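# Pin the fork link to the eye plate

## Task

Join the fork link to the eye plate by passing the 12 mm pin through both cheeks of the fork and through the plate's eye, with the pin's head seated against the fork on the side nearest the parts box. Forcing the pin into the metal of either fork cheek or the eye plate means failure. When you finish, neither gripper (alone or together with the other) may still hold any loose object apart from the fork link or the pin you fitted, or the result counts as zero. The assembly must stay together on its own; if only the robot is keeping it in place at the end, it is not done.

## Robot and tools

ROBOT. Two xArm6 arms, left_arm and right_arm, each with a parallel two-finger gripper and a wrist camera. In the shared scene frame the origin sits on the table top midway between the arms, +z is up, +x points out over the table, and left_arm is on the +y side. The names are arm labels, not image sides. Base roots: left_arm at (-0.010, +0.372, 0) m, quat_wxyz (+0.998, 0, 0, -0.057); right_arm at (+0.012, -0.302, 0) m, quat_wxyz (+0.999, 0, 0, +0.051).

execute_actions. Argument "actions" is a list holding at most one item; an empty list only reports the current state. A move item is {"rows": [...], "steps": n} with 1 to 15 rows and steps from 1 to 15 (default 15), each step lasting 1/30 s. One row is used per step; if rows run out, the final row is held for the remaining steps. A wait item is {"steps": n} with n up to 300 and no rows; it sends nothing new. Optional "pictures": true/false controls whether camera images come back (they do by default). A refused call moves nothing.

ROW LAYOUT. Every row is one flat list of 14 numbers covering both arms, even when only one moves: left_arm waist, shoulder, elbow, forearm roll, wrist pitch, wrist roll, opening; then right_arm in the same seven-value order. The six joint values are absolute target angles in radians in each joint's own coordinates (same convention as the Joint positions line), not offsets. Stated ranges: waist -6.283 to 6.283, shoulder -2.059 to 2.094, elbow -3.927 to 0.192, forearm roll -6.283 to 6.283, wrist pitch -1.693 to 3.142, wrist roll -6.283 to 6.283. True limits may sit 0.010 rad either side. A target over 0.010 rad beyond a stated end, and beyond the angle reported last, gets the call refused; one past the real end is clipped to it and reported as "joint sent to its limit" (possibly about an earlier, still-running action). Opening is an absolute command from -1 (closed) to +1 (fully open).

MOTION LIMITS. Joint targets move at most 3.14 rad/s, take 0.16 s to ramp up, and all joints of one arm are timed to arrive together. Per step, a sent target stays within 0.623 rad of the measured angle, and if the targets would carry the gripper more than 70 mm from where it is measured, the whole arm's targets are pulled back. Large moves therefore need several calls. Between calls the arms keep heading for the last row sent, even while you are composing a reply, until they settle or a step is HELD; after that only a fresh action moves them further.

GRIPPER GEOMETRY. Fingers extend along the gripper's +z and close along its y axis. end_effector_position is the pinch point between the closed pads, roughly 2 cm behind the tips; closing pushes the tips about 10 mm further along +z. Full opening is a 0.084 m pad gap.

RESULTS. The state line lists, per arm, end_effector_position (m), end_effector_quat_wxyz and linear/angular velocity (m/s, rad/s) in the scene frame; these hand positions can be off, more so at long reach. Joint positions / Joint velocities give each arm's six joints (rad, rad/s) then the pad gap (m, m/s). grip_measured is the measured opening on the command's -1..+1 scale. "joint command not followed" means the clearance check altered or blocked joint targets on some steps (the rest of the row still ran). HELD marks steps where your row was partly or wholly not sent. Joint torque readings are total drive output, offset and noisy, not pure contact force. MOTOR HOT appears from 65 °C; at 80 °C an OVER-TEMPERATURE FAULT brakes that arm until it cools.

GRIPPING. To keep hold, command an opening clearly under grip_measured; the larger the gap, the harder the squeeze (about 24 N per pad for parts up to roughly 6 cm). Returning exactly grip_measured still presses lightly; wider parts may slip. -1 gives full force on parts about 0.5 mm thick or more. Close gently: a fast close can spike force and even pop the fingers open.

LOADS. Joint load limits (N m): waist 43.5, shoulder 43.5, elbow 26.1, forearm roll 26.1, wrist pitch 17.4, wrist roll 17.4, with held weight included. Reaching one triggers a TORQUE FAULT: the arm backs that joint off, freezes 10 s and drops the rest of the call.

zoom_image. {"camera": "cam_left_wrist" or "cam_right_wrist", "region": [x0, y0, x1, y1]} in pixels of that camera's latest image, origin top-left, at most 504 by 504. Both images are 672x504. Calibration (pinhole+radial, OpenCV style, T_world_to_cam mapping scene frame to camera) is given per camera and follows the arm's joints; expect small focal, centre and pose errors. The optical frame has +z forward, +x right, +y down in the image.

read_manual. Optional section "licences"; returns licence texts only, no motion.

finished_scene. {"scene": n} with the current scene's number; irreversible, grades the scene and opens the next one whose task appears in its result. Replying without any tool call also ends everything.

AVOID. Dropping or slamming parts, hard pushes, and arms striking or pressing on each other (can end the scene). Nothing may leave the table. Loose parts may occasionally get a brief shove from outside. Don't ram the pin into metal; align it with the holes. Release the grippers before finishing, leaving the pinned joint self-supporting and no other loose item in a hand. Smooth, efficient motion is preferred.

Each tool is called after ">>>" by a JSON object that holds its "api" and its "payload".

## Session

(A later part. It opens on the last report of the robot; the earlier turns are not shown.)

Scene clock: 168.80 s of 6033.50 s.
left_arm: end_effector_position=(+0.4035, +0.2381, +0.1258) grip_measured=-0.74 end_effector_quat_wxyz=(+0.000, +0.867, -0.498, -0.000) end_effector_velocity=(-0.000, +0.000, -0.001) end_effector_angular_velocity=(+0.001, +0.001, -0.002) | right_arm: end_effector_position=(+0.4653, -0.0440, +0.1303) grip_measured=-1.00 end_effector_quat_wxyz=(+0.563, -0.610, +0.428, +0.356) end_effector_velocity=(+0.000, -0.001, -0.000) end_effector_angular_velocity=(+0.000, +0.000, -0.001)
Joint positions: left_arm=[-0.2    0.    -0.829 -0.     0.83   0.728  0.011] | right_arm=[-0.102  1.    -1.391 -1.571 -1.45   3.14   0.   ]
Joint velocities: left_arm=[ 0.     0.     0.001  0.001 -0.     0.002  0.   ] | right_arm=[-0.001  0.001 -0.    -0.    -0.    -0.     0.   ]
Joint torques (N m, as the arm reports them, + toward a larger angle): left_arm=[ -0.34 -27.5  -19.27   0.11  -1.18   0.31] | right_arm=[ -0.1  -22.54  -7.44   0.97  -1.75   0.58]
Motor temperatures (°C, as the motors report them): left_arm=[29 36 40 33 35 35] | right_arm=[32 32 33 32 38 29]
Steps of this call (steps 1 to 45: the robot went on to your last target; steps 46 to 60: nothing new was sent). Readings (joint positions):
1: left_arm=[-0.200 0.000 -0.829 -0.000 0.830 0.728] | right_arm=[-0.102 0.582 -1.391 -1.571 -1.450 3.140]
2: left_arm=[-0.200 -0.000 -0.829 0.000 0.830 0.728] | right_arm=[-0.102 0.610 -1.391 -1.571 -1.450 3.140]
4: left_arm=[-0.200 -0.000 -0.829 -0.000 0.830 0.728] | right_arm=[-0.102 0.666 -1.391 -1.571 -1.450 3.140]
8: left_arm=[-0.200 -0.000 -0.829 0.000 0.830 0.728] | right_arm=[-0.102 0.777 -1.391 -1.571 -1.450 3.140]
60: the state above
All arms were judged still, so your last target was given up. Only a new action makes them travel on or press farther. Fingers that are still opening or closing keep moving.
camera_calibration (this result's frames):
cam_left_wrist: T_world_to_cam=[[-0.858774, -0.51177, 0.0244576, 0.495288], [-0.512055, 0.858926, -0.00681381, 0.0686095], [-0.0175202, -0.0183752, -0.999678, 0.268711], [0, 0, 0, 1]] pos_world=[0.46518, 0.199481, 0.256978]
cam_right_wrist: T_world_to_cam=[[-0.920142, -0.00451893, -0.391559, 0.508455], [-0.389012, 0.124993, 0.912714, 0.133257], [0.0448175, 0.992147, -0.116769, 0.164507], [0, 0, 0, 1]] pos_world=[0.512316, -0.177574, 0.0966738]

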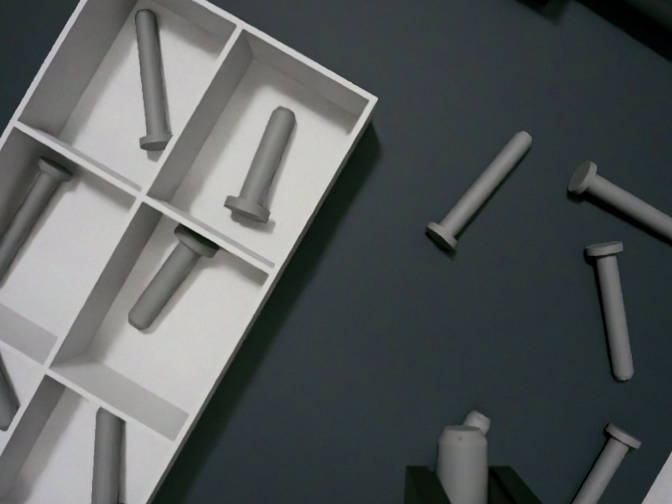

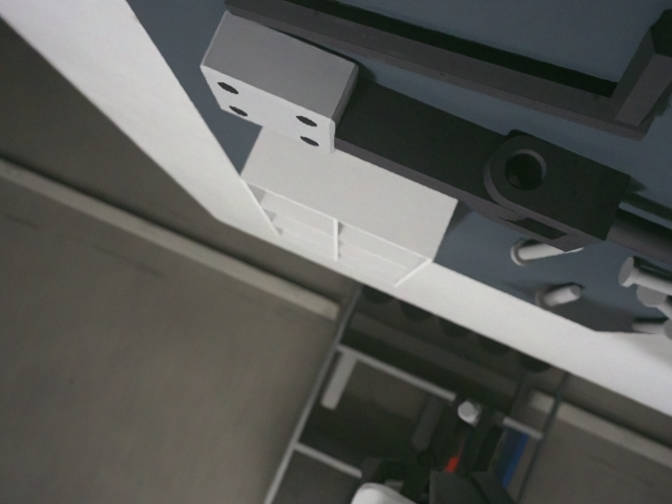

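>>> {"api": "execute_actions", "payload": {"actions": [{"rows":[[-0.2,0.0,-0.8292,0,0.83,0.728,-1,-0.102,1.05,-1.391,-1.5708,-1.45,3.65,-1]]}], "pictures": false}}

>>> {"api": "execute_actions", "payload": {"actions": [{"steps":15}]}}

>>> {"api": "zoom_image", "payload": {"camera": "cam_right_wrist", "region": [236, 150, 476, 330]}}

Scene clock: 175.13 s of 6033.50 s.
left_arm: end_effector_position=(+0.4035, +0.2381, +0.1258) grip_measured=-0.74 end_effector_quat_wxyz=(+0.000, +0.867, -0.498, -0.000) end_effector_velocity=(-0.000, +0.000, -0.001) end_effector_angular_velocity=(+0.000, +0.002, +0.000) | right_arm: end_effector_position=(+0.4582, -0.0440, +0.1085) grip_measured=-1.00 end_effector_quat_wxyz=(+0.446, -0.476, +0.575, +0.495) end_effector_velocity=(+0.001, +0.000, -0.001) end_effector_angular_velocity=(+0.010, +0.187, -0.022)
Joint positions: left_arm=[-0.2   -0.    -0.829 -0.     0.83   0.728  0.011] | right_arm=[-0.102  1.048 -1.391 -1.571 -1.45   3.632  0.   ]
Joint velocities: left_arm=[ 0.     0.001  0.001 -0.     0.    -0.    -0.   ] | right_arm=[ 0.     0.007 -0.008  0.001 -0.002  0.189  0.   ]
Joint torques (N m, as the arm reports them, + toward a larger angle): left_arm=[ -0.2  -27.52 -19.1    0.61  -1.31   0.33] | right_arm=[ -0.18 -22.56  -6.91   0.88  -1.81   0.39]
Motor temperatures (°C, as the motors report them): left_arm=[29 36 40 33 35 35] | right_arm=[32 32 33 32 38 29]
Steps of this call (steps 1 to 90: nothing new was sent; then 2.83 s passed at rest; steps 91 to 105: all 15 steps of this action). Readings (joint positions):
91: left_arm=[-0.200 -0.000 -0.829 -0.000 0.830 0.728] | right_arm=[-0.102 1.000 -1.391 -1.571 -1.450 3.140]
92: left_arm=[-0.200 0.000 -0.829 -0.000 0.830 0.728] | right_arm=[-0.102 1.000 -1.391 -1.571 -1.450 3.145]
94: left_arm=[-0.200 -0.000 -0.829 0.000 0.830 0.728] | right_arm=[-0.102 1.004 -1.392 -1.571 -1.450 3.189]
98: left_arm=[-0.200 0.000 -0.829 0.000 0.830 0.728] | right_arm=[-0.102 1.029 -1.391 -1.571 -1.450 3.434]
105: the state above

Scene clock: 175.63 s of 6033.50 s.
left_arm: end_effector_position=(+0.4035, +0.2381, +0.1258) grip_measured=-0.74 end_effector_quat_wxyz=(+0.000, +0.867, -0.498, -0.000) end_effector_velocity=(+0.000, -0.000, +0.000) end_effector_angular_velocity=(-0.001, -0.000, +0.000) | right_arm: end_effector_position=(+0.4579, -0.0440, +0.1079) grip_measured=-1.00 end_effector_quat_wxyz=(+0.441, -0.470, +0.579, +0.499) end_effector_velocity=(+0.000, -0.000, +0.000) end_effector_angular_velocity=(+0.000, +0.001, -0.001)
Joint positions: left_arm=[-0.2   -0.    -0.829  0.     0.83   0.728  0.011] | right_arm=[-0.102  1.05  -1.391 -1.571 -1.45   3.65   0.   ]
Joint velocities: left_arm=[ 0.    -0.    -0.    -0.001  0.     0.001 -0.   ] | right_arm=[-0.001  0.     0.     0.    -0.     0.001  0.   ]
Joint torques (N m, as the arm reports them, + toward a larger angle): left_arm=[ -0.49 -27.2  -19.19   0.2   -1.18   0.24] | right_arm=[ -0.05 -22.62  -6.85   1.    -1.76   0.65]
Motor temperatures (°C, as the motors report them): left_arm=[29 36 40 33 35 35] | right_arm=[32 32 33 32 38 29]
Steps of this call (steps 1 to 15: the robot went on to your last target). Readings (joint positions):
1: left_arm=[-0.200 0.000 -0.829 0.000 0.830 0.728] | right_arm=[-0.102 1.049 -1.391 -1.571 -1.450 3.637]
2: left_arm=[-0.200 0.000 -0.829 -0.000 0.830 0.728] | right_arm=[-0.102 1.049 -1.391 -1.571 -1.450 3.641]
4: left_arm=[-0.200 0.000 -0.829 -0.000 0.830 0.728] | right_arm=[-0.102 1.049 -1.391 -1.571 -1.450 3.645]
8: left_arm=[-0.200 0.000 -0.829 -0.000 0.830 0.728] | right_arm=[-0.102 1.050 -1.391 -1.571 -1.450 3.649]
15: the state above
camera_calibration (this result's frames):
cam_left_wrist: T_world_to_cam=[[-0.858774, -0.51177, 0.0244576, 0.495288], [-0.512055, 0.858926, -0.00681368, 0.0686093], [-0.0175203, -0.0183751, -0.999678, 0.268711], [0, 0, 0, 1]] pos_world=[0.46518, 0.199481, 0.256978]
cam_right_wrist: T_world_to_cam=[[-0.98666, 0.0545338, 0.153389, 0.467148], [0.158615, 0.109876, 0.981208, -0.107953], [0.0366552, 0.992448, -0.11706, 0.165993], [0, 0, 0, 1]] pos_world=[0.471954, -0.178353, 0.0537004]

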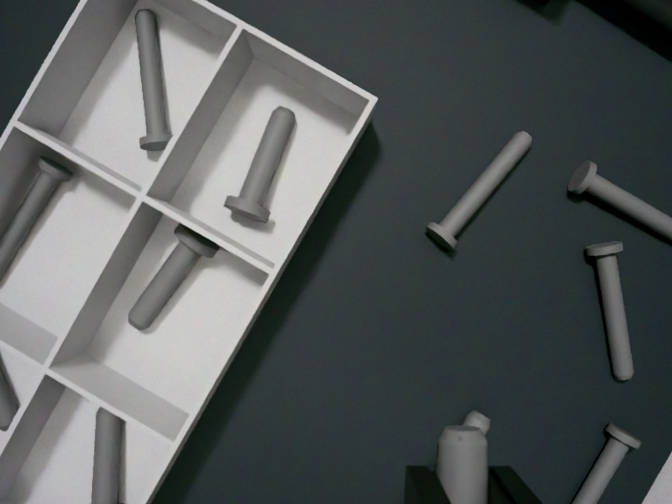

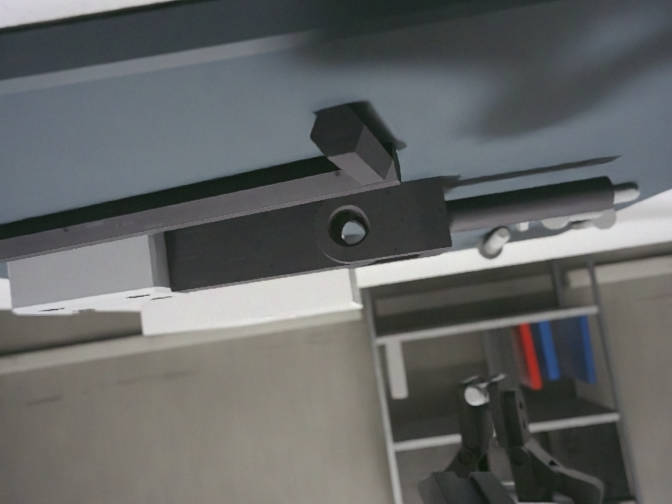

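Region (236, 150, 476, 330) of cam_right_wrist's 672x504 image, scaled by 2.100, with more detail than that image has; it fills the top 378 rows of this view, and the rest is white.

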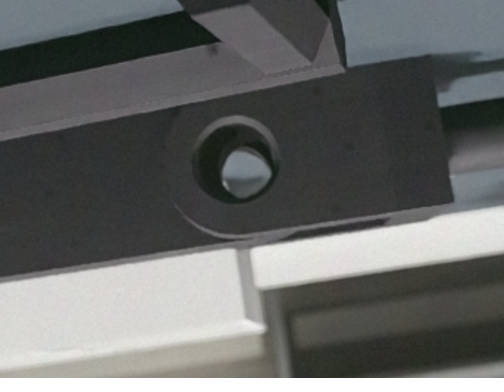

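>>> {"api": "execute_actions", "payload": {"actions": [{"rows":[[-0.391,0.38,-1.28,0,0.90,1.081,-1,-0.102,1.05,-1.391,-1.5708,-1.45,3.65,-1]]}], "pictures": false}}

>>> {"api": "execute_actions", "payload": {"actions": [{"steps":25}], "pictures": false}}

>>> {"api": "execute_actions", "payload": {"actions": [{"rows":[[-0.391,0.5181,-1.26,0,0.7419,1.081,-1,-0.102,1.05,-1.391,-1.5708,-1.45,3.65,-1]]}], "pictures": false}}

>>> {"api": "execute_actions", "payload": {"actions": [{"steps":20}]}}

>>> {"api": "zoom_image", "payload": {"camera": "cam_right_wrist", "region": [276, 170, 436, 290]}}

Scene clock: 188.00 s of 6033.50 s.
left_arm: end_effector_position=(+0.4658, +0.1169, +0.1088) grip_measured=-0.74 end_effector_quat_wxyz=(+0.000, +0.716, -0.699, -0.001) end_effector_velocity=(+0.028, -0.105, -0.035) end_effector_angular_velocity=(+0.012, +0.024, -0.436) | right_arm: end_effector_position=(+0.4579, -0.0440, +0.1078) grip_measured=-1.00 end_effector_quat_wxyz=(+0.441, -0.470, +0.579, +0.499) end_effector_velocity=(-0.000, +0.001, +0.000) end_effector_angular_velocity=(+0.001, -0.000, +0.002)
Joint positions: left_arm=[-0.379  0.354 -1.246 -0.     0.894  1.054  0.011] | right_arm=[-0.102  1.05  -1.391 -1.571 -1.45   3.65   0.   ]
Joint velocities: left_arm=[-0.147  0.302 -0.341 -0.     0.066  0.289  0.   ] | right_arm=[ 0.001 -0.     0.    -0.    -0.001  0.     0.   ]
Joint torques (N m, as the arm reports them, + toward a larger angle): left_arm=[  4.   -45.59 -19.14   0.25  -1.2    0.32] | right_arm=[ -0.07 -22.49  -6.99   1.02  -1.79   0.56]
Motor temperatures (°C, as the motors report them): left_arm=[29 36 40 33 35 35] | right_arm=[32 32 32 32 38 29]
Steps of this call (steps 1 to 15: the robot went on to your last target; steps 16 to 90: nothing new was sent; then 8.87 s passed at rest; steps 91 to 105: all 15 steps of this action). Readings (joint positions):
91: left_arm=[-0.200 0.000 -0.829 0.000 0.830 0.728] | right_arm=[-0.102 1.050 -1.391 -1.571 -1.450 3.650]
92: left_arm=[-0.201 0.003 -0.833 0.000 0.831 0.732] | right_arm=[-0.102 1.050 -1.391 -1.571 -1.450 3.650]
94: left_arm=[-0.217 0.036 -0.873 0.000 0.838 0.765] | right_arm=[-0.102 1.050 -1.391 -1.571 -1.450 3.650]
98: left_arm=[-0.285 0.170 -1.032 -0.000 0.861 0.886] | right_arm=[-0.102 1.050 -1.391 -1.571 -1.450 3.650]
105: the state above

Scene clock: 188.83 s of 6033.50 s.
left_arm: end_effector_position=(+0.4699, +0.1073, +0.1077) grip_measured=-0.74 end_effector_quat_wxyz=(-0.000, +0.702, -0.712, +0.000) end_effector_velocity=(+0.000, -0.000, -0.000) end_effector_angular_velocity=(-0.001, +0.000, +0.001) | right_arm: end_effector_position=(+0.4579, -0.0440, +0.1078) grip_measured=-1.00 end_effector_quat_wxyz=(+0.441, -0.470, +0.579, +0.499) end_effector_velocity=(-0.000, -0.000, +0.000) end_effector_angular_velocity=(+0.001, -0.000, +0.001)
Joint positions: left_arm=[-0.391  0.38  -1.28   0.     0.9    1.081  0.011] | right_arm=[-0.102  1.05  -1.391 -1.571 -1.45   3.65   0.   ]
Joint velocities: left_arm=[-0.     0.001 -0.001 -0.001  0.    -0.    -0.   ] | right_arm=[ 0.    -0.    -0.    -0.    -0.001 -0.     0.   ]
Joint torques (N m, as the arm reports them, + toward a larger angle): left_arm=[ -0.28 -38.88 -19.69   0.41  -1.32   0.35] | right_arm=[ -0.3  -22.63  -6.89   0.87  -1.8    0.57]
Motor temperatures (°C, as the motors report them): left_arm=[29 36 40 33 35 35] | right_arm=[32 32 32 32 38 29]
Steps of this call (steps 1 to 25: the robot went on to your last target). Readings (joint positions):
1: left_arm=[-0.383 0.362 -1.256 -0.000 0.896 1.062] | right_arm=[-0.102 1.050 -1.391 -1.571 -1.450 3.650]
2: left_arm=[-0.385 0.368 -1.263 -0.000 0.898 1.068] | right_arm=[-0.102 1.050 -1.391 -1.571 -1.450 3.650]
4: left_arm=[-0.387 0.373 -1.271 0.000 0.899 1.074] | right_arm=[-0.102 1.050 -1.391 -1.571 -1.450 3.650]
8: left_arm=[-0.389 0.377 -1.278 0.000 0.900 1.079] | right_arm=[-0.102 1.050 -1.391 -1.571 -1.450 3.650]
25: the state above

Scene clock: 189.33 s of 6033.50 s.
left_arm: end_effector_position=(+0.4750, +0.1044, +0.0390) grip_measured=-0.74 end_effector_quat_wxyz=(-0.001, +0.702, -0.712, +0.002) end_effector_velocity=(-0.003, +0.001, -0.012) end_effector_angular_velocity=(+0.002, +0.005, +0.001) | right_arm: end_effector_position=(+0.4579, -0.0440, +0.1078) grip_measured=-1.00 end_effector_quat_wxyz=(+0.441, -0.470, +0.579, +0.499) end_effector_velocity=(+0.000, -0.000, +0.000) end_effector_angular_velocity=(-0.000, -0.000, -0.000)
Joint positions: left_arm=[-0.391  0.514 -1.263 -0.     0.744  1.081  0.011] | right_arm=[-0.102  1.05  -1.391 -1.571 -1.45   3.65   0.   ]
Joint velocities: left_arm=[ 0.     0.018  0.01  -0.001 -0.023  0.     0.   ] | right_arm=[-0. -0. -0. -0.  0.  0.  0.]
Joint torques (N m, as the arm reports them, + toward a larger angle): left_arm=[ -0.61 -39.14 -17.47   0.24  -1.38   0.37] | right_arm=[ -0.28 -22.38  -6.89   0.91  -1.8    0.56]
Motor temperatures (°C, as the motors report them): left_arm=[29 36 40 33 35 35] | right_arm=[32 32 32 32 38 29]
Steps of this call (steps 1 to 15: all 15 steps of this action). Readings (joint positions):
1: left_arm=[-0.391 0.380 -1.280 0.000 0.900 1.081] | right_arm=[-0.102 1.050 -1.391 -1.571 -1.450 3.650]
2: left_arm=[-0.391 0.382 -1.280 -0.000 0.895 1.081] | right_arm=[-0.102 1.050 -1.391 -1.571 -1.450 3.650]
4: left_arm=[-0.391 0.411 -1.281 -0.000 0.854 1.081] | right_arm=[-0.102 1.050 -1.391 -1.571 -1.450 3.650]
8: left_arm=[-0.391 0.501 -1.256 0.000 0.772 1.081] | right_arm=[-0.102 1.050 -1.391 -1.571 -1.450 3.650]
15: the state above

Scene clock: 190.00 s of 6033.50 s.
left_arm: end_effector_position=(+0.4736, +0.1052, +0.0361) grip_measured=-0.74 end_effector_quat_wxyz=(-0.000, +0.702, -0.712, +0.000) end_effector_velocity=(-0.000, +0.000, -0.000) end_effector_angular_velocity=(-0.000, +0.000, -0.000) | right_arm: end_effector_position=(+0.4579, -0.0440, +0.1078) grip_measured=-1.00 end_effector_quat_wxyz=(+0.441, -0.470, +0.579, +0.499) end_effector_velocity=(-0.000, +0.001, +0.000) end_effector_angular_velocity=(+0.000, -0.001, +0.002)
Joint positions: left_arm=[-0.391  0.518 -1.26  -0.     0.742  1.081  0.011] | right_arm=[-0.102  1.05  -1.391 -1.571 -1.45   3.65   0.   ]
Joint velocities: left_arm=[ 0.  0. -0. -0. -0.  0. -0.] | right_arm=[ 0.002 -0.001 -0.     0.    -0.     0.     0.   ]
Joint torques (N m, as the arm reports them, + toward a larger angle): left_arm=[ -0.43 -41.11 -18.3    0.15  -1.24   0.13] | right_arm=[  0.07 -22.52  -6.8    0.98  -1.87   0.61]
Motor temperatures (°C, as the motors report them): left_arm=[29 36 40 33 35 35] | right_arm=[32 32 32 32 38 29]
Steps of this call (steps 1 to 15: the robot went on to your last target; steps 16 to 20: nothing new was sent). Readings (joint positions):
1: left_arm=[-0.391 0.515 -1.262 -0.000 0.743 1.081] | right_arm=[-0.102 1.050 -1.391 -1.571 -1.450 3.650]
2: left_arm=[-0.391 0.516 -1.261 -0.000 0.743 1.081] | right_arm=[-0.102 1.050 -1.391 -1.571 -1.450 3.650]
4: left_arm=[-0.391 0.517 -1.260 -0.000 0.743 1.081] | right_arm=[-0.102 1.050 -1.391 -1.571 -1.450 3.650]
8: left_arm=[-0.391 0.518 -1.260 -0.000 0.742 1.081] | right_arm=[-0.102 1.050 -1.391 -1.571 -1.450 3.650]
20: the state above
All arms were judged still, so your last target was given up. Only a new action makes them travel on or press farther. Fingers that are still opening or closing keep moving.
camera_calibration (this result's frames):
cam_left_wrist: T_world_to_cam=[[-0.999693, 0.0065905, 0.0238716, 0.50194], [0.00641435, 0.999952, -0.00744797, -0.042327], [-0.0239195, -0.00729256, -0.999687, 0.179732], [0, 0, 0, 1]] pos_world=[0.506356, 0.0403277, 0.167379]
cam_right_wrist: T_world_to_cam=[[-0.986622, 0.0545481, 0.153629, 0.467093], [0.158854, 0.109874, 0.981169, -0.108017], [0.0366412, 0.992448, -0.117069, 0.165996], [0, 0, 0, 1]] pos_world=[0.471921, -0.178353, 0.0536576]

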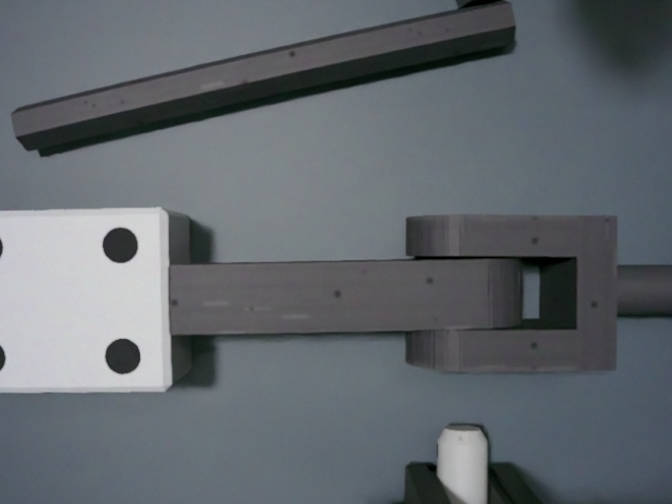

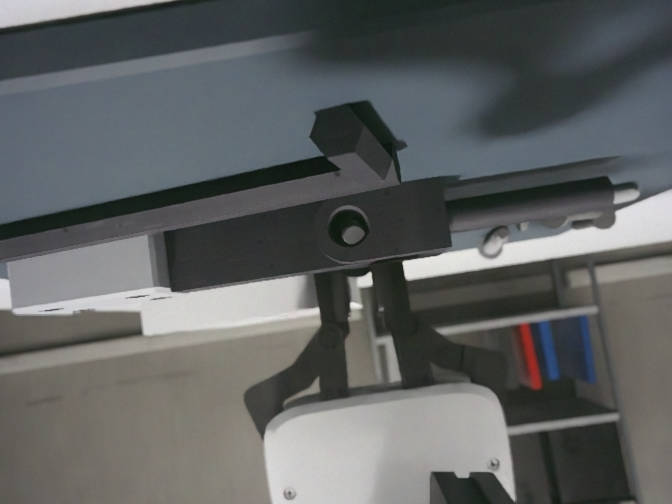

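Region (276, 170, 436, 290) of cam_right_wrist's 672x504 image, scaled by 3.150, with more detail than that image has; it fills the top 378 rows of this view, and the rest is white.

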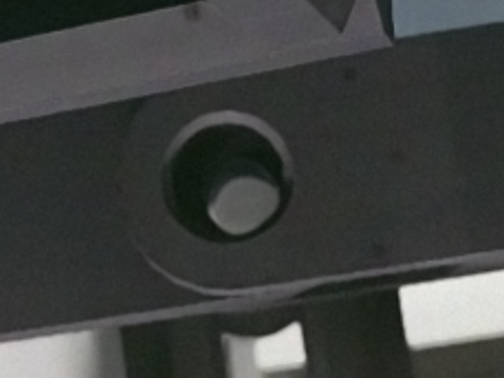

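>>> {"api": "execute_actions", "payload": {"actions": [{"rows":[[-0.4125,0.5394,-1.2958,0,0.7564,1.0595,-1,-0.102,1.05,-1.391,-1.5708,-1.45,3.65,-1]]}], "pictures": false}}

>>> {"api": "execute_actions", "payload": {"actions": [{"steps":15}]}}

>>> {"api": "zoom_image", "payload": {"camera": "cam_right_wrist", "region": [276, 170, 436, 290]}}

Scene clock: 196.50 s of 6033.50 s.
left_arm: end_effector_position=(+0.4743, +0.0913, +0.0362) grip_measured=-0.74 end_effector_quat_wxyz=(+0.000, +0.702, -0.712, -0.000) end_effector_velocity=(+0.000, -0.001, +0.000) end_effector_angular_velocity=(+0.001, -0.000, -0.001) | right_arm: end_effector_position=(+0.4579, -0.0440, +0.1078) grip_measured=-1.00 end_effector_quat_wxyz=(+0.441, -0.470, +0.579, +0.499) end_effector_velocity=(+0.000, -0.001, -0.000) end_effector_angular_velocity=(+0.000, +0.001, -0.002)
Joint positions: left_arm=[-0.412  0.539 -1.295  0.     0.756  1.06   0.011] | right_arm=[-0.102  1.05  -1.391 -1.571 -1.45   3.65   0.   ]
Joint velocities: left_arm=[-0.002  0.002 -0.003  0.001  0.002 -0.002  0.   ] | right_arm=[-0.002  0.001 -0.    -0.    -0.    -0.     0.   ]
Joint torques (N m, as the arm reports them, + toward a larger angle): left_arm=[ -0.2  -41.14 -18.27   0.32  -1.24   0.42] | right_arm=[  0.17 -22.53  -7.05   1.04  -1.88   0.51]
Motor temperatures (°C, as the motors report them): left_arm=[29 36 40 33 35 35] | right_arm=[32 32 32 32 38 29]
Steps of this call (steps 1 to 90: nothing new was sent; then 3.00 s passed at rest; steps 91 to 105: all 15 steps of this action). Readings (joint positions):
91: left_arm=[-0.391 0.518 -1.260 0.000 0.742 1.081] | right_arm=[-0.102 1.050 -1.391 -1.571 -1.450 3.650]
92: left_arm=[-0.393 0.520 -1.263 0.000 0.744 1.078] | right_arm=[-0.102 1.050 -1.391 -1.571 -1.450 3.650]
94: left_arm=[-0.402 0.529 -1.279 0.000 0.750 1.070] | right_arm=[-0.102 1.050 -1.391 -1.571 -1.450 3.650]
98: left_arm=[-0.411 0.537 -1.292 -0.000 0.755 1.062] | right_arm=[-0.102 1.050 -1.391 -1.571 -1.450 3.650]
105: the state above

Scene clock: 197.00 s of 6033.50 s.
left_arm: end_effector_position=(+0.4743, +0.0911, +0.0362) grip_measured=-0.74 end_effector_quat_wxyz=(+0.000, +0.702, -0.712, +0.000) end_effector_velocity=(+0.000, -0.000, +0.000) end_effector_angular_velocity=(-0.001, -0.001, +0.001) | right_arm: end_effector_position=(+0.4579, -0.0440, +0.1078) grip_measured=-1.00 end_effector_quat_wxyz=(+0.441, -0.470, +0.579, +0.499) end_effector_velocity=(-0.000, -0.000, -0.001) end_effector_angular_velocity=(+0.000, +0.002, -0.001)
Joint positions: left_arm=[-0.412  0.539 -1.296  0.     0.756  1.06   0.011] | right_arm=[-0.102  1.05  -1.391 -1.571 -1.45   3.65   0.   ]
Joint velocities: left_arm=[-0.    -0.    -0.001 -0.001  0.    -0.     0.   ] | right_arm=[-0.001  0.002  0.    -0.    -0.     0.     0.   ]
Joint torques (N m, as the arm reports them, + toward a larger angle): left_arm=[ -0.31 -41.33 -18.43   0.31  -1.44   0.28] | right_arm=[ -0.26 -22.42  -6.93   0.86  -1.82   0.52]
Motor temperatures (°C, as the motors report them): left_arm=[29 36 40 33 35 35] | right_arm=[32 32 32 32 38 29]
Steps of this call (steps 1 to 15: the robot went on to your last target). Readings (joint positions):
1: left_arm=[-0.412 0.539 -1.295 0.000 0.756 1.060] | right_arm=[-0.102 1.050 -1.391 -1.571 -1.450 3.650]
2: left_arm=[-0.412 0.539 -1.296 0.000 0.756 1.060] | right_arm=[-0.102 1.050 -1.391 -1.571 -1.450 3.650]
4: left_arm=[-0.412 0.539 -1.296 0.000 0.756 1.060] | right_arm=[-0.102 1.050 -1.391 -1.571 -1.450 3.650]
8: left_arm=[-0.412 0.539 -1.296 0.000 0.756 1.060] | right_arm=[-0.102 1.050 -1.391 -1.571 -1.450 3.650]
15: the state above
All arms were judged still, so your last target was given up. Only a new action makes them travel on or press farther. Fingers that are still opening or closing keep moving.
camera_calibration (this result's frames):
cam_left_wrist: T_world_to_cam=[[-0.999692, 0.00657798, 0.0239284, 0.502677], [0.00640216, 0.999952, -0.00741698, -0.0282373], [-0.023976, -0.00726151, -0.999686, 0.179802], [0, 0, 0, 1]] pos_world=[0.507013, 0.026235, 0.167508]
cam_right_wrist: T_world_to_cam=[[-0.986622, 0.0545485, 0.153628, 0.467093], [0.158854, 0.109874, 0.981169, -0.108018], [0.0366416, 0.992448, -0.117069, 0.165996], [0, 0, 0, 1]] pos_world=[0.471921, -0.178353, 0.0536576]

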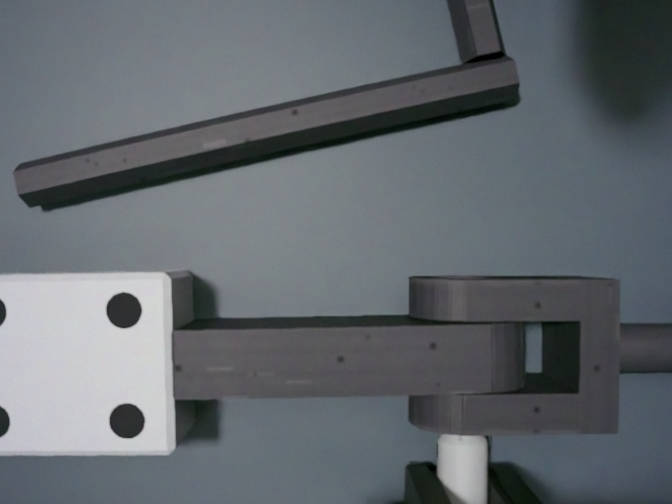

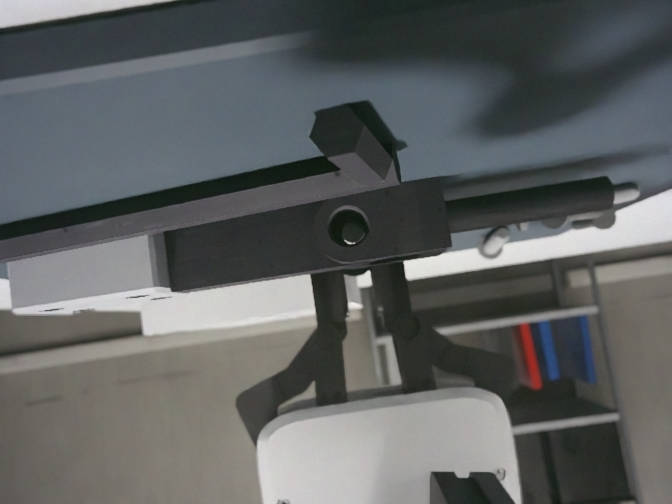

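Region (276, 170, 436, 290) of cam_right_wrist's 672x504 image, scaled by 3.150, with more detail than that image has; it fills the top 378 rows of this view, and the rest is white.

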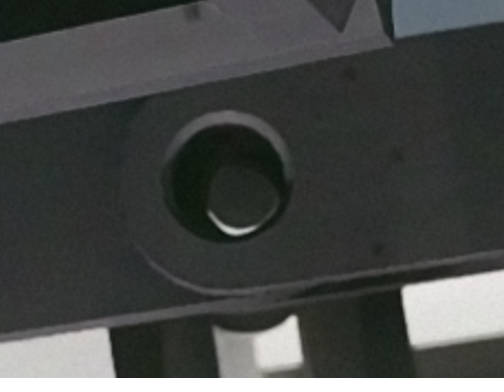

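>>> {"api": "execute_actions", "payload": {"actions": [{"rows":[[-0.4125,0.5349,-1.2970,0,0.7621,1.0595,-1,-0.102,1.05,-1.391,-1.5708,-1.45,3.65,-1]]}]}}

>>> {"api": "zoom_image", "payload": {"camera": "cam_right_wrist", "region": [276, 170, 436, 290]}}

Scene clock: 203.87 s of 6033.50 s.
left_arm: end_effector_position=(+0.4744, +0.0910, +0.0387) grip_measured=-0.74 end_effector_quat_wxyz=(+0.000, +0.702, -0.712, -0.000) end_effector_velocity=(+0.001, -0.000, +0.001) end_effector_angular_velocity=(-0.000, -0.002, +0.000) | right_arm: end_effector_position=(+0.4579, -0.0440, +0.1078) grip_measured=-1.00 end_effector_quat_wxyz=(+0.441, -0.470, +0.579, +0.499) end_effector_velocity=(+0.000, +0.000, +0.000) end_effector_angular_velocity=(-0.002, -0.002, -0.001)
Joint positions: left_arm=[-0.413  0.535 -1.297  0.     0.762  1.059  0.011] | right_arm=[-0.102  1.05  -1.391 -1.571 -1.45   3.65   0.   ]
Joint velocities: left_arm=[ 0.    -0.001 -0.001  0.001  0.    -0.001 -0.   ] | right_arm=[-0.    -0.002  0.     0.     0.002  0.     0.   ]
Joint torques (N m, as the arm reports them, + toward a larger angle): left_arm=[ -0.33 -40.85 -18.67   0.16  -1.29   0.44] | right_arm=[ -0.16 -22.43  -6.93   0.85  -1.78   0.54]
Motor temperatures (°C, as the motors report them): left_arm=[29 36 40 33 35 35] | right_arm=[32 32 32 32 38 29]
Steps of this call (steps 1 to 90: nothing new was sent; then 3.37 s passed at rest; steps 91 to 105: all 15 steps of this action). Readings (joint positions):
91: left_arm=[-0.413 0.539 -1.296 0.000 0.757 1.059] | right_arm=[-0.102 1.050 -1.391 -1.571 -1.450 3.650]
92: left_arm=[-0.413 0.539 -1.296 0.000 0.758 1.059] | right_arm=[-0.102 1.050 -1.391 -1.571 -1.450 3.650]
94: left_arm=[-0.413 0.537 -1.296 0.000 0.760 1.060] | right_arm=[-0.102 1.050 -1.391 -1.571 -1.450 3.650]
98: left_arm=[-0.412 0.535 -1.297 -0.000 0.761 1.059] | right_arm=[-0.102 1.050 -1.391 -1.571 -1.450 3.650]
105: the state above
camera_calibration (this result's frames):
cam_left_wrist: T_world_to_cam=[[-0.999689, 0.00658953, 0.0240352, 0.50269], [0.00641442, 0.999952, -0.00735554, -0.0281729], [-0.0240825, -0.00719908, -0.999684, 0.182297], [0, 0, 0, 1]] pos_world=[0.507105, 0.0261714, 0.16995]
cam_right_wrist: T_world_to_cam=[[-0.986622, 0.0545482, 0.153629, 0.467093], [0.158854, 0.109874, 0.981169, -0.108017], [0.0366413, 0.992448, -0.117069, 0.165996], [0, 0, 0, 1]] pos_world=[0.471921, -0.178353, 0.0536576]

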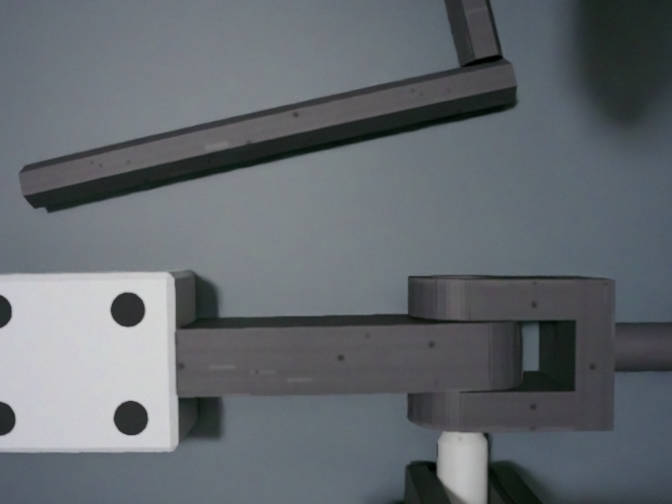

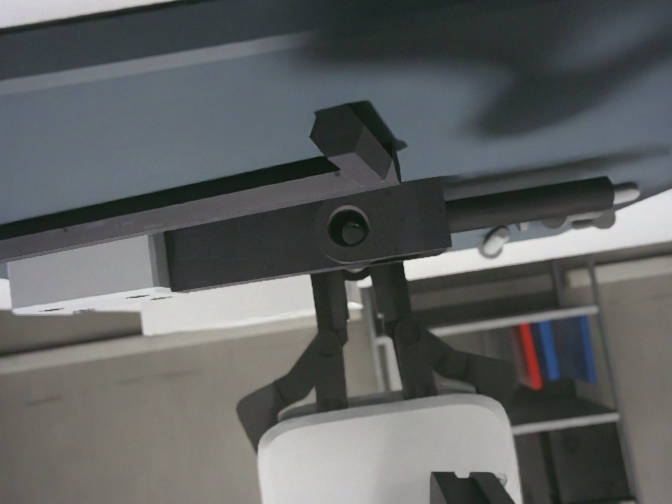

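Region (276, 170, 436, 290) of cam_right_wrist's 672x504 image, scaled by 3.150, with more detail than that image has; it fills the top 378 rows of this view, and the rest is white.

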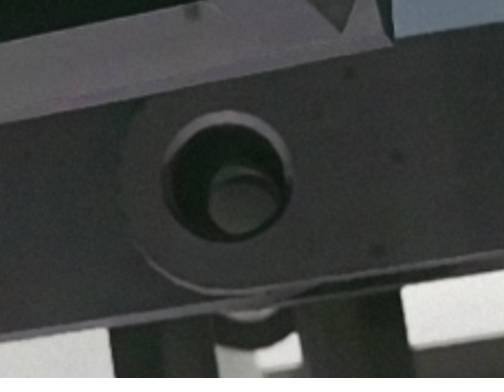

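>>> {"api": "execute_actions", "payload": {"actions": [{"rows":[[-0.4140,0.5372,-1.2992,0,0.7620,1.058,-1,-0.102,1.05,-1.391,-1.5708,-1.45,3.65,-1],[-0.4140,0.5372,-1.2992,0,0.7620,1.058,-1,-0.102,1.05,-1.391,-1.5708,-1.45,3.65,-1],[-0.4140,0.5372,-1.2992,0,0.7620,1.058,-1,-0.102,1.05,-1.391,-1.5708,-1.45,3.65,-1],[-0.4156,0.5386,-1.3015,0,0.7629,1.0564,-1,-0.102,1.05,-1.391,-1.5708,-1.45,3.65,-1],[-0.4156,0.5386,-1.3015,0,0.7629,1.0564,-1,-0.102,1.05,-1.391,-1.5708,-1.45,3.65,-1],[-0.4156,0.5386,-1.3015,0,0.7629,1.0564,-1,-0.102,1.05,-1.391,-1.5708,-1.45,3.65,-1],[-0.4171,0.5400,-1.3039,0,0.7639,1.0549,-1,-0.102,1.05,-1.391,-1.5708,-1.45,3.65,-1],[-0.4171,0.5400,-1.3039,0,0.7639,1.0549,-1,-0.102,1.05,-1.391,-1.5708,-1.45,3.65,-1],[-0.4171,0.5400,-1.3039,0,0.7639,1.0549,-1,-0.102,1.05,-1.391,-1.5708,-1.45,3.65,-1],[-0.4187,0.5414,-1.3063,0,0.7649,1.0533,-1,-0.102,1.05,-1.391,-1.5708,-1.45,3.65,-1]]}]}}

Scene clock: 213.17 s of 6033.50 s.
left_arm: end_effector_position=(+0.4743, +0.0873, +0.0383) grip_measured=-0.74 end_effector_quat_wxyz=(-0.000, +0.702, -0.712, +0.000) end_effector_velocity=(-0.000, -0.003, +0.000) end_effector_angular_velocity=(+0.000, +0.000, +0.000) | right_arm: end_effector_position=(+0.4579, -0.0440, +0.1078) grip_measured=-1.00 end_effector_quat_wxyz=(+0.441, -0.470, +0.579, +0.499) end_effector_velocity=(-0.001, +0.001, -0.001) end_effector_angular_velocity=(-0.000, +0.001, +0.002)
Joint positions: left_arm=[-0.418  0.541 -1.306 -0.     0.765  1.054  0.011] | right_arm=[-0.102  1.05  -1.391 -1.571 -1.45   3.65   0.   ]
Joint velocities: left_arm=[-0.005  0.005 -0.008  0.     0.003 -0.005  0.   ] | right_arm=[ 0.002  0.001 -0.    -0.     0.     0.     0.   ]
Joint torques (N m, as the arm reports them, + toward a larger angle): left_arm=[  0.11 -41.55 -18.56   0.23  -1.41   0.39] | right_arm=[ -0.34 -22.65  -6.96   1.01  -1.9    0.53]
Motor temperatures (°C, as the motors report them): left_arm=[29 37 40 33 35 35] | right_arm=[32 32 32 32 38 29]
Steps of this call (steps 1 to 15: the robot went on to your last target; steps 16 to 90: nothing new was sent; then 5.80 s passed at rest; steps 91 to 105: all 15 steps of this action). Readings (joint positions):
91: left_arm=[-0.413 0.535 -1.297 0.000 0.762 1.059] | right_arm=[-0.102 1.050 -1.391 -1.571 -1.450 3.650]
92: left_arm=[-0.413 0.535 -1.297 0.000 0.762 1.059] | right_arm=[-0.102 1.050 -1.391 -1.571 -1.450 3.650]
94: left_arm=[-0.413 0.536 -1.298 -0.000 0.762 1.059] | right_arm=[-0.102 1.050 -1.391 -1.571 -1.450 3.650]
98: left_arm=[-0.415 0.538 -1.301 0.000 0.763 1.057] | right_arm=[-0.102 1.050 -1.391 -1.571 -1.450 3.650]
105: the state above
camera_calibration (this result's frames):
cam_left_wrist: T_world_to_cam=[[-0.999692, 0.00669648, 0.0238875, 0.502685], [0.00652038, 0.999951, -0.00744211, -0.0244657], [-0.0239362, -0.00728407, -0.999687, 0.181863], [0, 0, 0, 1]] pos_world=[0.507043, 0.022423, 0.169616]
cam_right_wrist: T_world_to_cam=[[-0.986622, 0.0545482, 0.153629, 0.467093], [0.158854, 0.109874, 0.981169, -0.108018], [0.0366413, 0.992448, -0.117069, 0.165996], [0, 0, 0, 1]] pos_world=[0.471921, -0.178353, 0.0536576]

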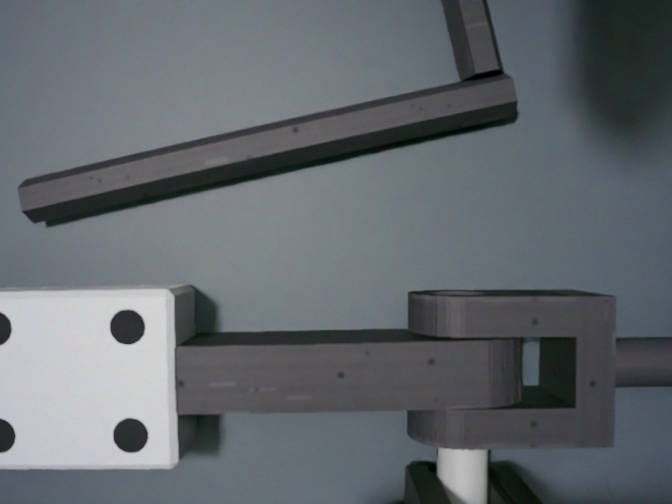

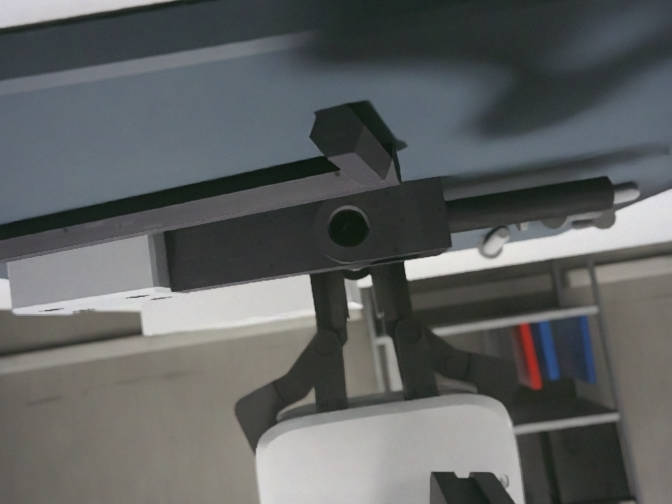

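Entering. 4 mm more, then x −2.2 mm.

>>> {"api": "execute_actions", "payload": {"actions": [{"rows":[[-0.4218,0.5443,-1.3111,0,0.7668,1.0502,-1,-0.102,1.05,-1.391,-1.5708,-1.45,3.65,-1],[-0.4218,0.5443,-1.3111,0,0.7668,1.0502,-1,-0.102,1.05,-1.391,-1.5708,-1.45,3.65,-1],[-0.4218,0.5443,-1.3111,0,0.7668,1.0502,-1,-0.102,1.05,-1.391,-1.5708,-1.45,3.65,-1],[-0.4218,0.5443,-1.3111,0,0.7668,1.0502,-1,-0.102,1.05,-1.391,-1.5708,-1.45,3.65,-1],[-0.4218,0.5443,-1.3111,0,0.7668,1.0502,-1,-0.102,1.05,-1.391,-1.5708,-1.45,3.65,-1],[-0.4249,0.5472,-1.3159,0,0.7687,1.0471,-1,-0.102,1.05,-1.391,-1.5708,-1.45,3.65,-1]]}], "pictures": false}}

>>> {"api": "execute_actions", "payload": {"actions": [{"rows":[[-0.4269,0.5419,-1.3069,0,0.7650,1.0451,-1,-0.102,1.05,-1.391,-1.5708,-1.45,3.65,-1]]}]}}

>>> {"api": "zoom_image", "payload": {"camera": "cam_right_wrist", "region": [276, 170, 436, 290]}}

Scene clock: 220.57 s of 6033.50 s.
left_arm: end_effector_position=(+0.4743, +0.0838, +0.0383) grip_measured=-0.74 end_effector_quat_wxyz=(-0.000, +0.702, -0.712, -0.000) end_effector_velocity=(-0.000, -0.000, -0.000) end_effector_angular_velocity=(+0.000, +0.001, +0.002) | right_arm: end_effector_position=(+0.4579, -0.0440, +0.1078) grip_measured=-1.00 end_effector_quat_wxyz=(+0.441, -0.470, +0.579, +0.499) end_effector_velocity=(+0.000, +0.000, -0.000) end_effector_angular_velocity=(-0.001, +0.000, +0.000)
Joint positions: left_arm=[-0.424  0.547 -1.315  0.     0.769  1.047  0.011] | right_arm=[-0.102  1.05  -1.391 -1.571 -1.45   3.65   0.   ]
Joint velocities: left_arm=[-0.001  0.001 -0.001 -0.001  0.002 -0.002 -0.   ] | right_arm=[ 0.    -0.     0.    -0.     0.001  0.     0.   ]
Joint torques (N m, as the arm reports them, + toward a larger angle): left_arm=[ -3.97 -40.6  -19.11  -0.35  -1.69   0.3 ] | right_arm=[ -0.11 -22.39  -6.96   0.95  -1.81   0.71]
Motor temperatures (°C, as the motors report them): left_arm=[29 37 40 33 35 35] | right_arm=[32 32 32 32 38 29]
Steps of this call (steps 1 to 15: the robot went on to your last target; steps 16 to 90: nothing new was sent; then 3.90 s passed at rest; steps 91 to 105: all 15 steps of this action). Readings (joint positions):
91: left_arm=[-0.419 0.541 -1.306 0.000 0.765 1.053] | right_arm=[-0.102 1.050 -1.391 -1.571 -1.450 3.650]
92: left_arm=[-0.419 0.542 -1.307 0.000 0.765 1.053] | right_arm=[-0.102 1.050 -1.391 -1.571 -1.450 3.650]
94: left_arm=[-0.420 0.543 -1.309 0.000 0.766 1.051] | right_arm=[-0.102 1.050 -1.391 -1.571 -1.450 3.650]
98: left_arm=[-0.422 0.545 -1.313 0.000 0.767 1.049] | right_arm=[-0.102 1.050 -1.391 -1.571 -1.450 3.650]
105: the state above

Scene clock: 221.07 s of 6033.50 s.
left_arm: end_effector_position=(+0.4725, +0.0835, +0.0383) grip_measured=-0.74 end_effector_quat_wxyz=(-0.000, +0.702, -0.712, +0.000) end_effector_velocity=(-0.001, -0.000, -0.000) end_effector_angular_velocity=(+0.001, +0.001, -0.002) | right_arm: end_effector_position=(+0.4579, -0.0440, +0.1078) grip_measured=-1.00 end_effector_quat_wxyz=(+0.441, -0.470, +0.579, +0.499) end_effector_velocity=(-0.000, -0.000, -0.001) end_effector_angular_velocity=(-0.001, +0.001, -0.001)
Joint positions: left_arm=[-0.426  0.542 -1.307  0.     0.765  1.045  0.011] | right_arm=[-0.102  1.05  -1.391 -1.571 -1.45   3.65   0.   ]
Joint velocities: left_arm=[-0.001 -0.001  0.002  0.     0.001  0.    -0.   ] | right_arm=[-0.001  0.001  0.     0.     0.001  0.     0.   ]
Joint torques (N m, as the arm reports them, + toward a larger angle): left_arm=[ -8.43 -40.78 -18.22  -1.53  -1.27   0.49] | right_arm=[ -0.05 -22.54  -6.97   0.87  -1.8    0.54]
Motor temperatures (°C, as the motors report them): left_arm=[29 37 40 33 35 35] | right_arm=[32 32 32 32 38 29]
Steps of this call (steps 1 to 15: all 15 steps of this action). Readings (joint positions):
1: left_arm=[-0.424 0.547 -1.315 0.000 0.769 1.047] | right_arm=[-0.102 1.050 -1.391 -1.571 -1.450 3.650]
2: left_arm=[-0.424 0.546 -1.314 0.000 0.768 1.047] | right_arm=[-0.102 1.050 -1.391 -1.571 -1.450 3.650]
4: left_arm=[-0.425 0.544 -1.311 0.001 0.766 1.046] | right_arm=[-0.102 1.050 -1.391 -1.571 -1.450 3.650]
8: left_arm=[-0.425 0.542 -1.308 0.001 0.765 1.045] | right_arm=[-0.102 1.050 -1.391 -1.571 -1.450 3.650]
15: the state above
camera_calibration (this result's frames):
cam_left_wrist: T_world_to_cam=[[-0.999706, 0.00579242, 0.0235515, 0.500989], [0.00562108, 0.999957, -0.00733488, -0.0202473], [-0.023593, -0.00720034, -0.999696, 0.181633], [0, 0, 0, 1]] pos_world=[0.505241, 0.0186523, 0.16963]
cam_right_wrist: T_world_to_cam=[[-0.986622, 0.0545483, 0.153629, 0.467093], [0.158854, 0.109874, 0.981169, -0.108018], [0.0366413, 0.992448, -0.117069, 0.165996], [0, 0, 0, 1]] pos_world=[0.471921, -0.178353, 0.0536576]

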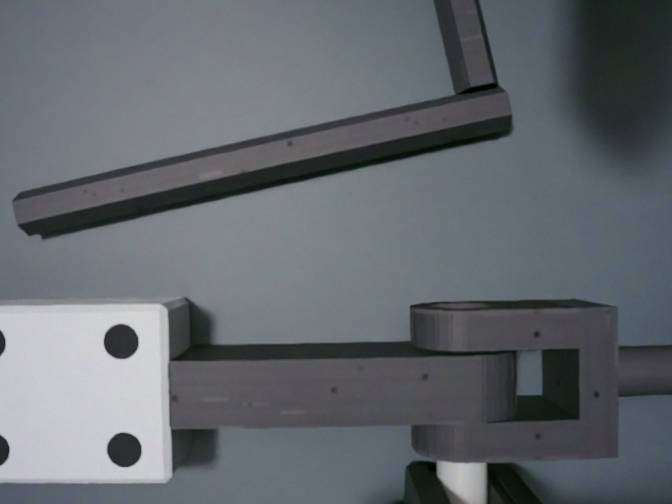

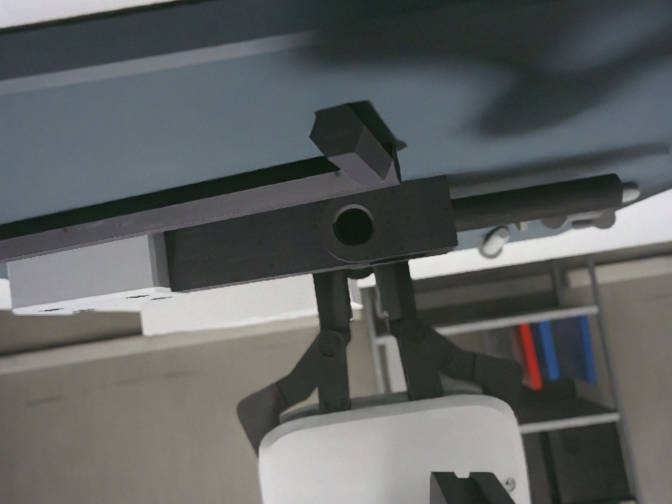

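Region (276, 170, 436, 290) of cam_right_wrist's 672x504 image, scaled by 3.150, with more detail than that image has; it fills the top 378 rows of this view, and the rest is white.

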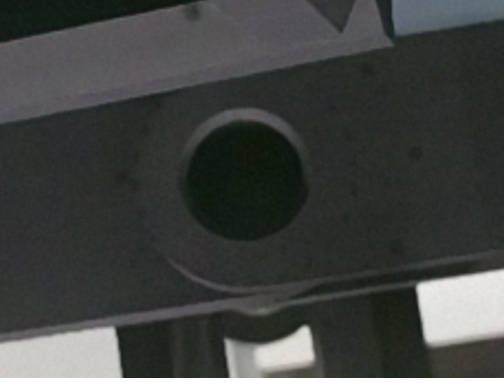

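>>> {"api": "execute_actions", "payload": {"actions": [{"rows":[[-0.4258,0.5412,-1.306,0,0.7648,1.046,-0.35,-0.102,1.05,-1.391,-1.5708,-1.45,3.65,-1]]}], "pictures": false}}

>>> {"api": "execute_actions", "payload": {"actions": [{"rows":[[-0.3814,0.5043,-1.2369,0,0.7326,1.0906,-0.35,-0.102,1.05,-1.391,-1.5708,-1.45,3.65,-1]]}], "pictures": false}}

>>> {"api": "execute_actions", "payload": {"actions": [{"steps":12}]}}

Scene clock: 231.20 s of 6033.50 s.
left_arm: end_effector_position=(+0.4722, +0.0837, +0.0383) grip_measured=-0.37 end_effector_quat_wxyz=(+0.000, +0.702, -0.712, -0.000) end_effector_velocity=(-0.000, -0.000, +0.000) end_effector_angular_velocity=(-0.001, -0.000, +0.000) | right_arm: end_effector_position=(+0.4579, -0.0440, +0.1078) grip_measured=-1.00 end_effector_quat_wxyz=(+0.441, -0.470, +0.579, +0.499) end_effector_velocity=(-0.000, +0.000, +0.000) end_effector_angular_velocity=(+0.001, -0.000, +0.001)
Joint positions: left_arm=[-0.426  0.541 -1.306  0.     0.765  1.046  0.028] | right_arm=[-0.102  1.05  -1.391 -1.571 -1.45   3.65   0.   ]
Joint velocities: left_arm=[-0.001  0.    -0.    -0.001 -0.    -0.     0.   ] | right_arm=[ 0.001 -0.    -0.     0.    -0.001  0.     0.   ]
Joint torques (N m, as the arm reports them, + toward a larger angle): left_arm=[ -0.28 -40.89 -18.36   0.34  -1.44   0.15] | right_arm=[ -0.28 -22.44  -6.98   0.9   -1.83   0.63]
Motor temperatures (°C, as the motors report them): left_arm=[29 37 39 33 35 35] | right_arm=[32 32 32 32 38 29]
Steps of this call (steps 1 to 15: the robot went on to your last target; steps 16 to 90: nothing new was sent; then 6.63 s passed at rest; steps 91 to 105: all 15 steps of this action). Readings (joint positions):
91: left_arm=[-0.427 0.542 -1.307 -0.000 0.765 1.045] | right_arm=[-0.102 1.050 -1.391 -1.571 -1.450 3.650]
92: left_arm=[-0.427 0.542 -1.307 0.000 0.765 1.045] | right_arm=[-0.102 1.050 -1.391 -1.571 -1.450 3.650]
94: left_arm=[-0.426 0.542 -1.306 0.000 0.765 1.046] | right_arm=[-0.102 1.050 -1.391 -1.571 -1.450 3.650]
98: left_arm=[-0.425 0.541 -1.306 0.000 0.765 1.046] | right_arm=[-0.102 1.050 -1.391 -1.571 -1.450 3.650]
105: the state above

Scene clock: 231.70 s of 6033.50 s.
left_arm: end_effector_position=(+0.4718, +0.1117, +0.0360) grip_measured=-0.37 end_effector_quat_wxyz=(-0.000, +0.702, -0.712, +0.000) end_effector_velocity=(-0.000, +0.003, -0.000) end_effector_angular_velocity=(+0.001, -0.000, -0.001) | right_arm: end_effector_position=(+0.4579, -0.0440, +0.1078) grip_measured=-1.00 end_effector_quat_wxyz=(+0.441, -0.470, +0.579, +0.499) end_effector_velocity=(+0.000, -0.000, +0.000) end_effector_angular_velocity=(-0.002, -0.001, -0.001)
Joint positions: left_arm=[-0.382  0.505 -1.238 -0.     0.733  1.09   0.028] | right_arm=[-0.102  1.05  -1.391 -1.571 -1.45   3.65   0.   ]
Joint velocities: left_arm=[ 0.004 -0.003  0.007  0.001 -0.004  0.004 -0.   ] | right_arm=[-0.    -0.001  0.    -0.     0.002 -0.     0.   ]
Joint torques (N m, as the arm reports them, + toward a larger angle): left_arm=[ -0.29 -39.98 -17.87   0.26  -1.28   0.22] | right_arm=[ -0.02 -22.61  -6.91   0.89  -1.87   0.6 ]
Motor temperatures (°C, as the motors report them): left_arm=[29 37 39 33 35 35] | right_arm=[32 32 32 32 38 29]
Steps of this call (steps 1 to 15: all 15 steps of this action). Readings (joint positions):
1: left_arm=[-0.426 0.541 -1.306 0.000 0.765 1.046] | right_arm=[-0.102 1.050 -1.391 -1.571 -1.450 3.650]
2: left_arm=[-0.424 0.539 -1.302 0.000 0.762 1.049] | right_arm=[-0.102 1.050 -1.391 -1.571 -1.450 3.650]
4: left_arm=[-0.408 0.525 -1.276 -0.000 0.750 1.066] | right_arm=[-0.102 1.050 -1.391 -1.571 -1.450 3.650]
8: left_arm=[-0.385 0.509 -1.245 0.000 0.737 1.085] | right_arm=[-0.102 1.050 -1.391 -1.571 -1.450 3.650]
15: the state above

Scene clock: 232.10 s of 6033.50 s.
left_arm: end_effector_position=(+0.4718, +0.1122, +0.0359) grip_measured=-0.37 end_effector_quat_wxyz=(+0.000, +0.702, -0.712, +0.000) end_effector_velocity=(+0.000, +0.000, +0.000) end_effector_angular_velocity=(-0.001, +0.000, +0.002) | right_arm: end_effector_position=(+0.4579, -0.0440, +0.1078) grip_measured=-1.00 end_effector_quat_wxyz=(+0.441, -0.470, +0.579, +0.499) end_effector_velocity=(-0.001, +0.000, -0.000) end_effector_angular_velocity=(+0.001, +0.002, +0.001)
Joint positions: left_arm=[-0.381  0.504 -1.237 -0.     0.733  1.091  0.028] | right_arm=[-0.102  1.05  -1.391 -1.571 -1.45   3.65   0.   ]
Joint velocities: left_arm=[ 0.001 -0.    -0.    -0.001  0.    -0.001 -0.   ] | right_arm=[ 0.001  0.002 -0.     0.    -0.001  0.     0.   ]
Joint torques (N m, as the arm reports them, + toward a larger angle): left_arm=[ -0.18 -39.57 -17.76   0.32  -1.2    0.41] | right_arm=[ -0.21 -22.31  -6.94   1.05  -1.88   0.55]
Motor temperatures (°C, as the motors report them): left_arm=[29 37 39 33 35 35] | right_arm=[32 32 32 32 38 29]
Steps of this call (steps 1 to 12: the robot went on to your last target). Readings (joint positions):
1: left_arm=[-0.382 0.505 -1.238 -0.000 0.733 1.090] | right_arm=[-0.102 1.050 -1.391 -1.571 -1.450 3.650]
2: left_arm=[-0.382 0.505 -1.237 -0.000 0.733 1.090] | right_arm=[-0.102 1.050 -1.391 -1.571 -1.450 3.650]
4: left_arm=[-0.382 0.504 -1.237 -0.000 0.733 1.090] | right_arm=[-0.102 1.050 -1.391 -1.571 -1.450 3.650]
8: left_arm=[-0.382 0.504 -1.237 -0.000 0.733 1.091] | right_arm=[-0.102 1.050 -1.391 -1.571 -1.450 3.650]
12: the state above
camera_calibration (this result's frames):
cam_left_wrist: T_world_to_cam=[[-0.999692, 0.00663984, 0.0239203, 0.500062], [0.00646399, 0.999952, -0.00742159, -0.0493104], [-0.0239684, -0.00726468, -0.999686, 0.179616], [0, 0, 0, 1]] pos_world=[0.504532, 0.0472925, 0.167232]
cam_right_wrist: T_world_to_cam=[[-0.986622, 0.0545482, 0.153629, 0.467093], [0.158854, 0.109874, 0.981169, -0.108018], [0.0366412, 0.992448, -0.117069, 0.165996], [0, 0, 0, 1]] pos_world=[0.471921, -0.178353, 0.0536576]

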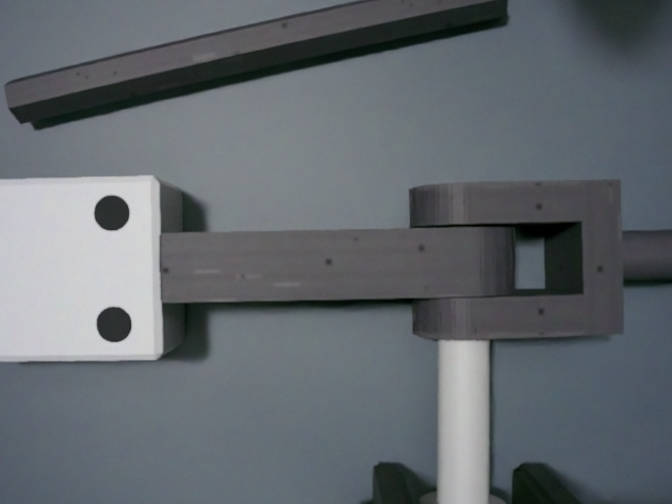

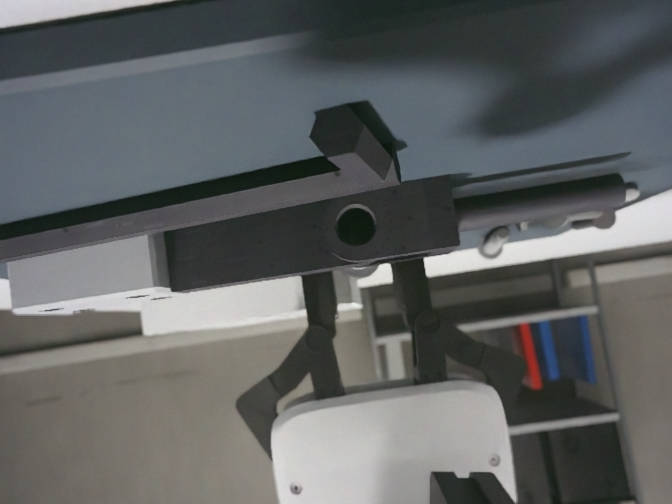

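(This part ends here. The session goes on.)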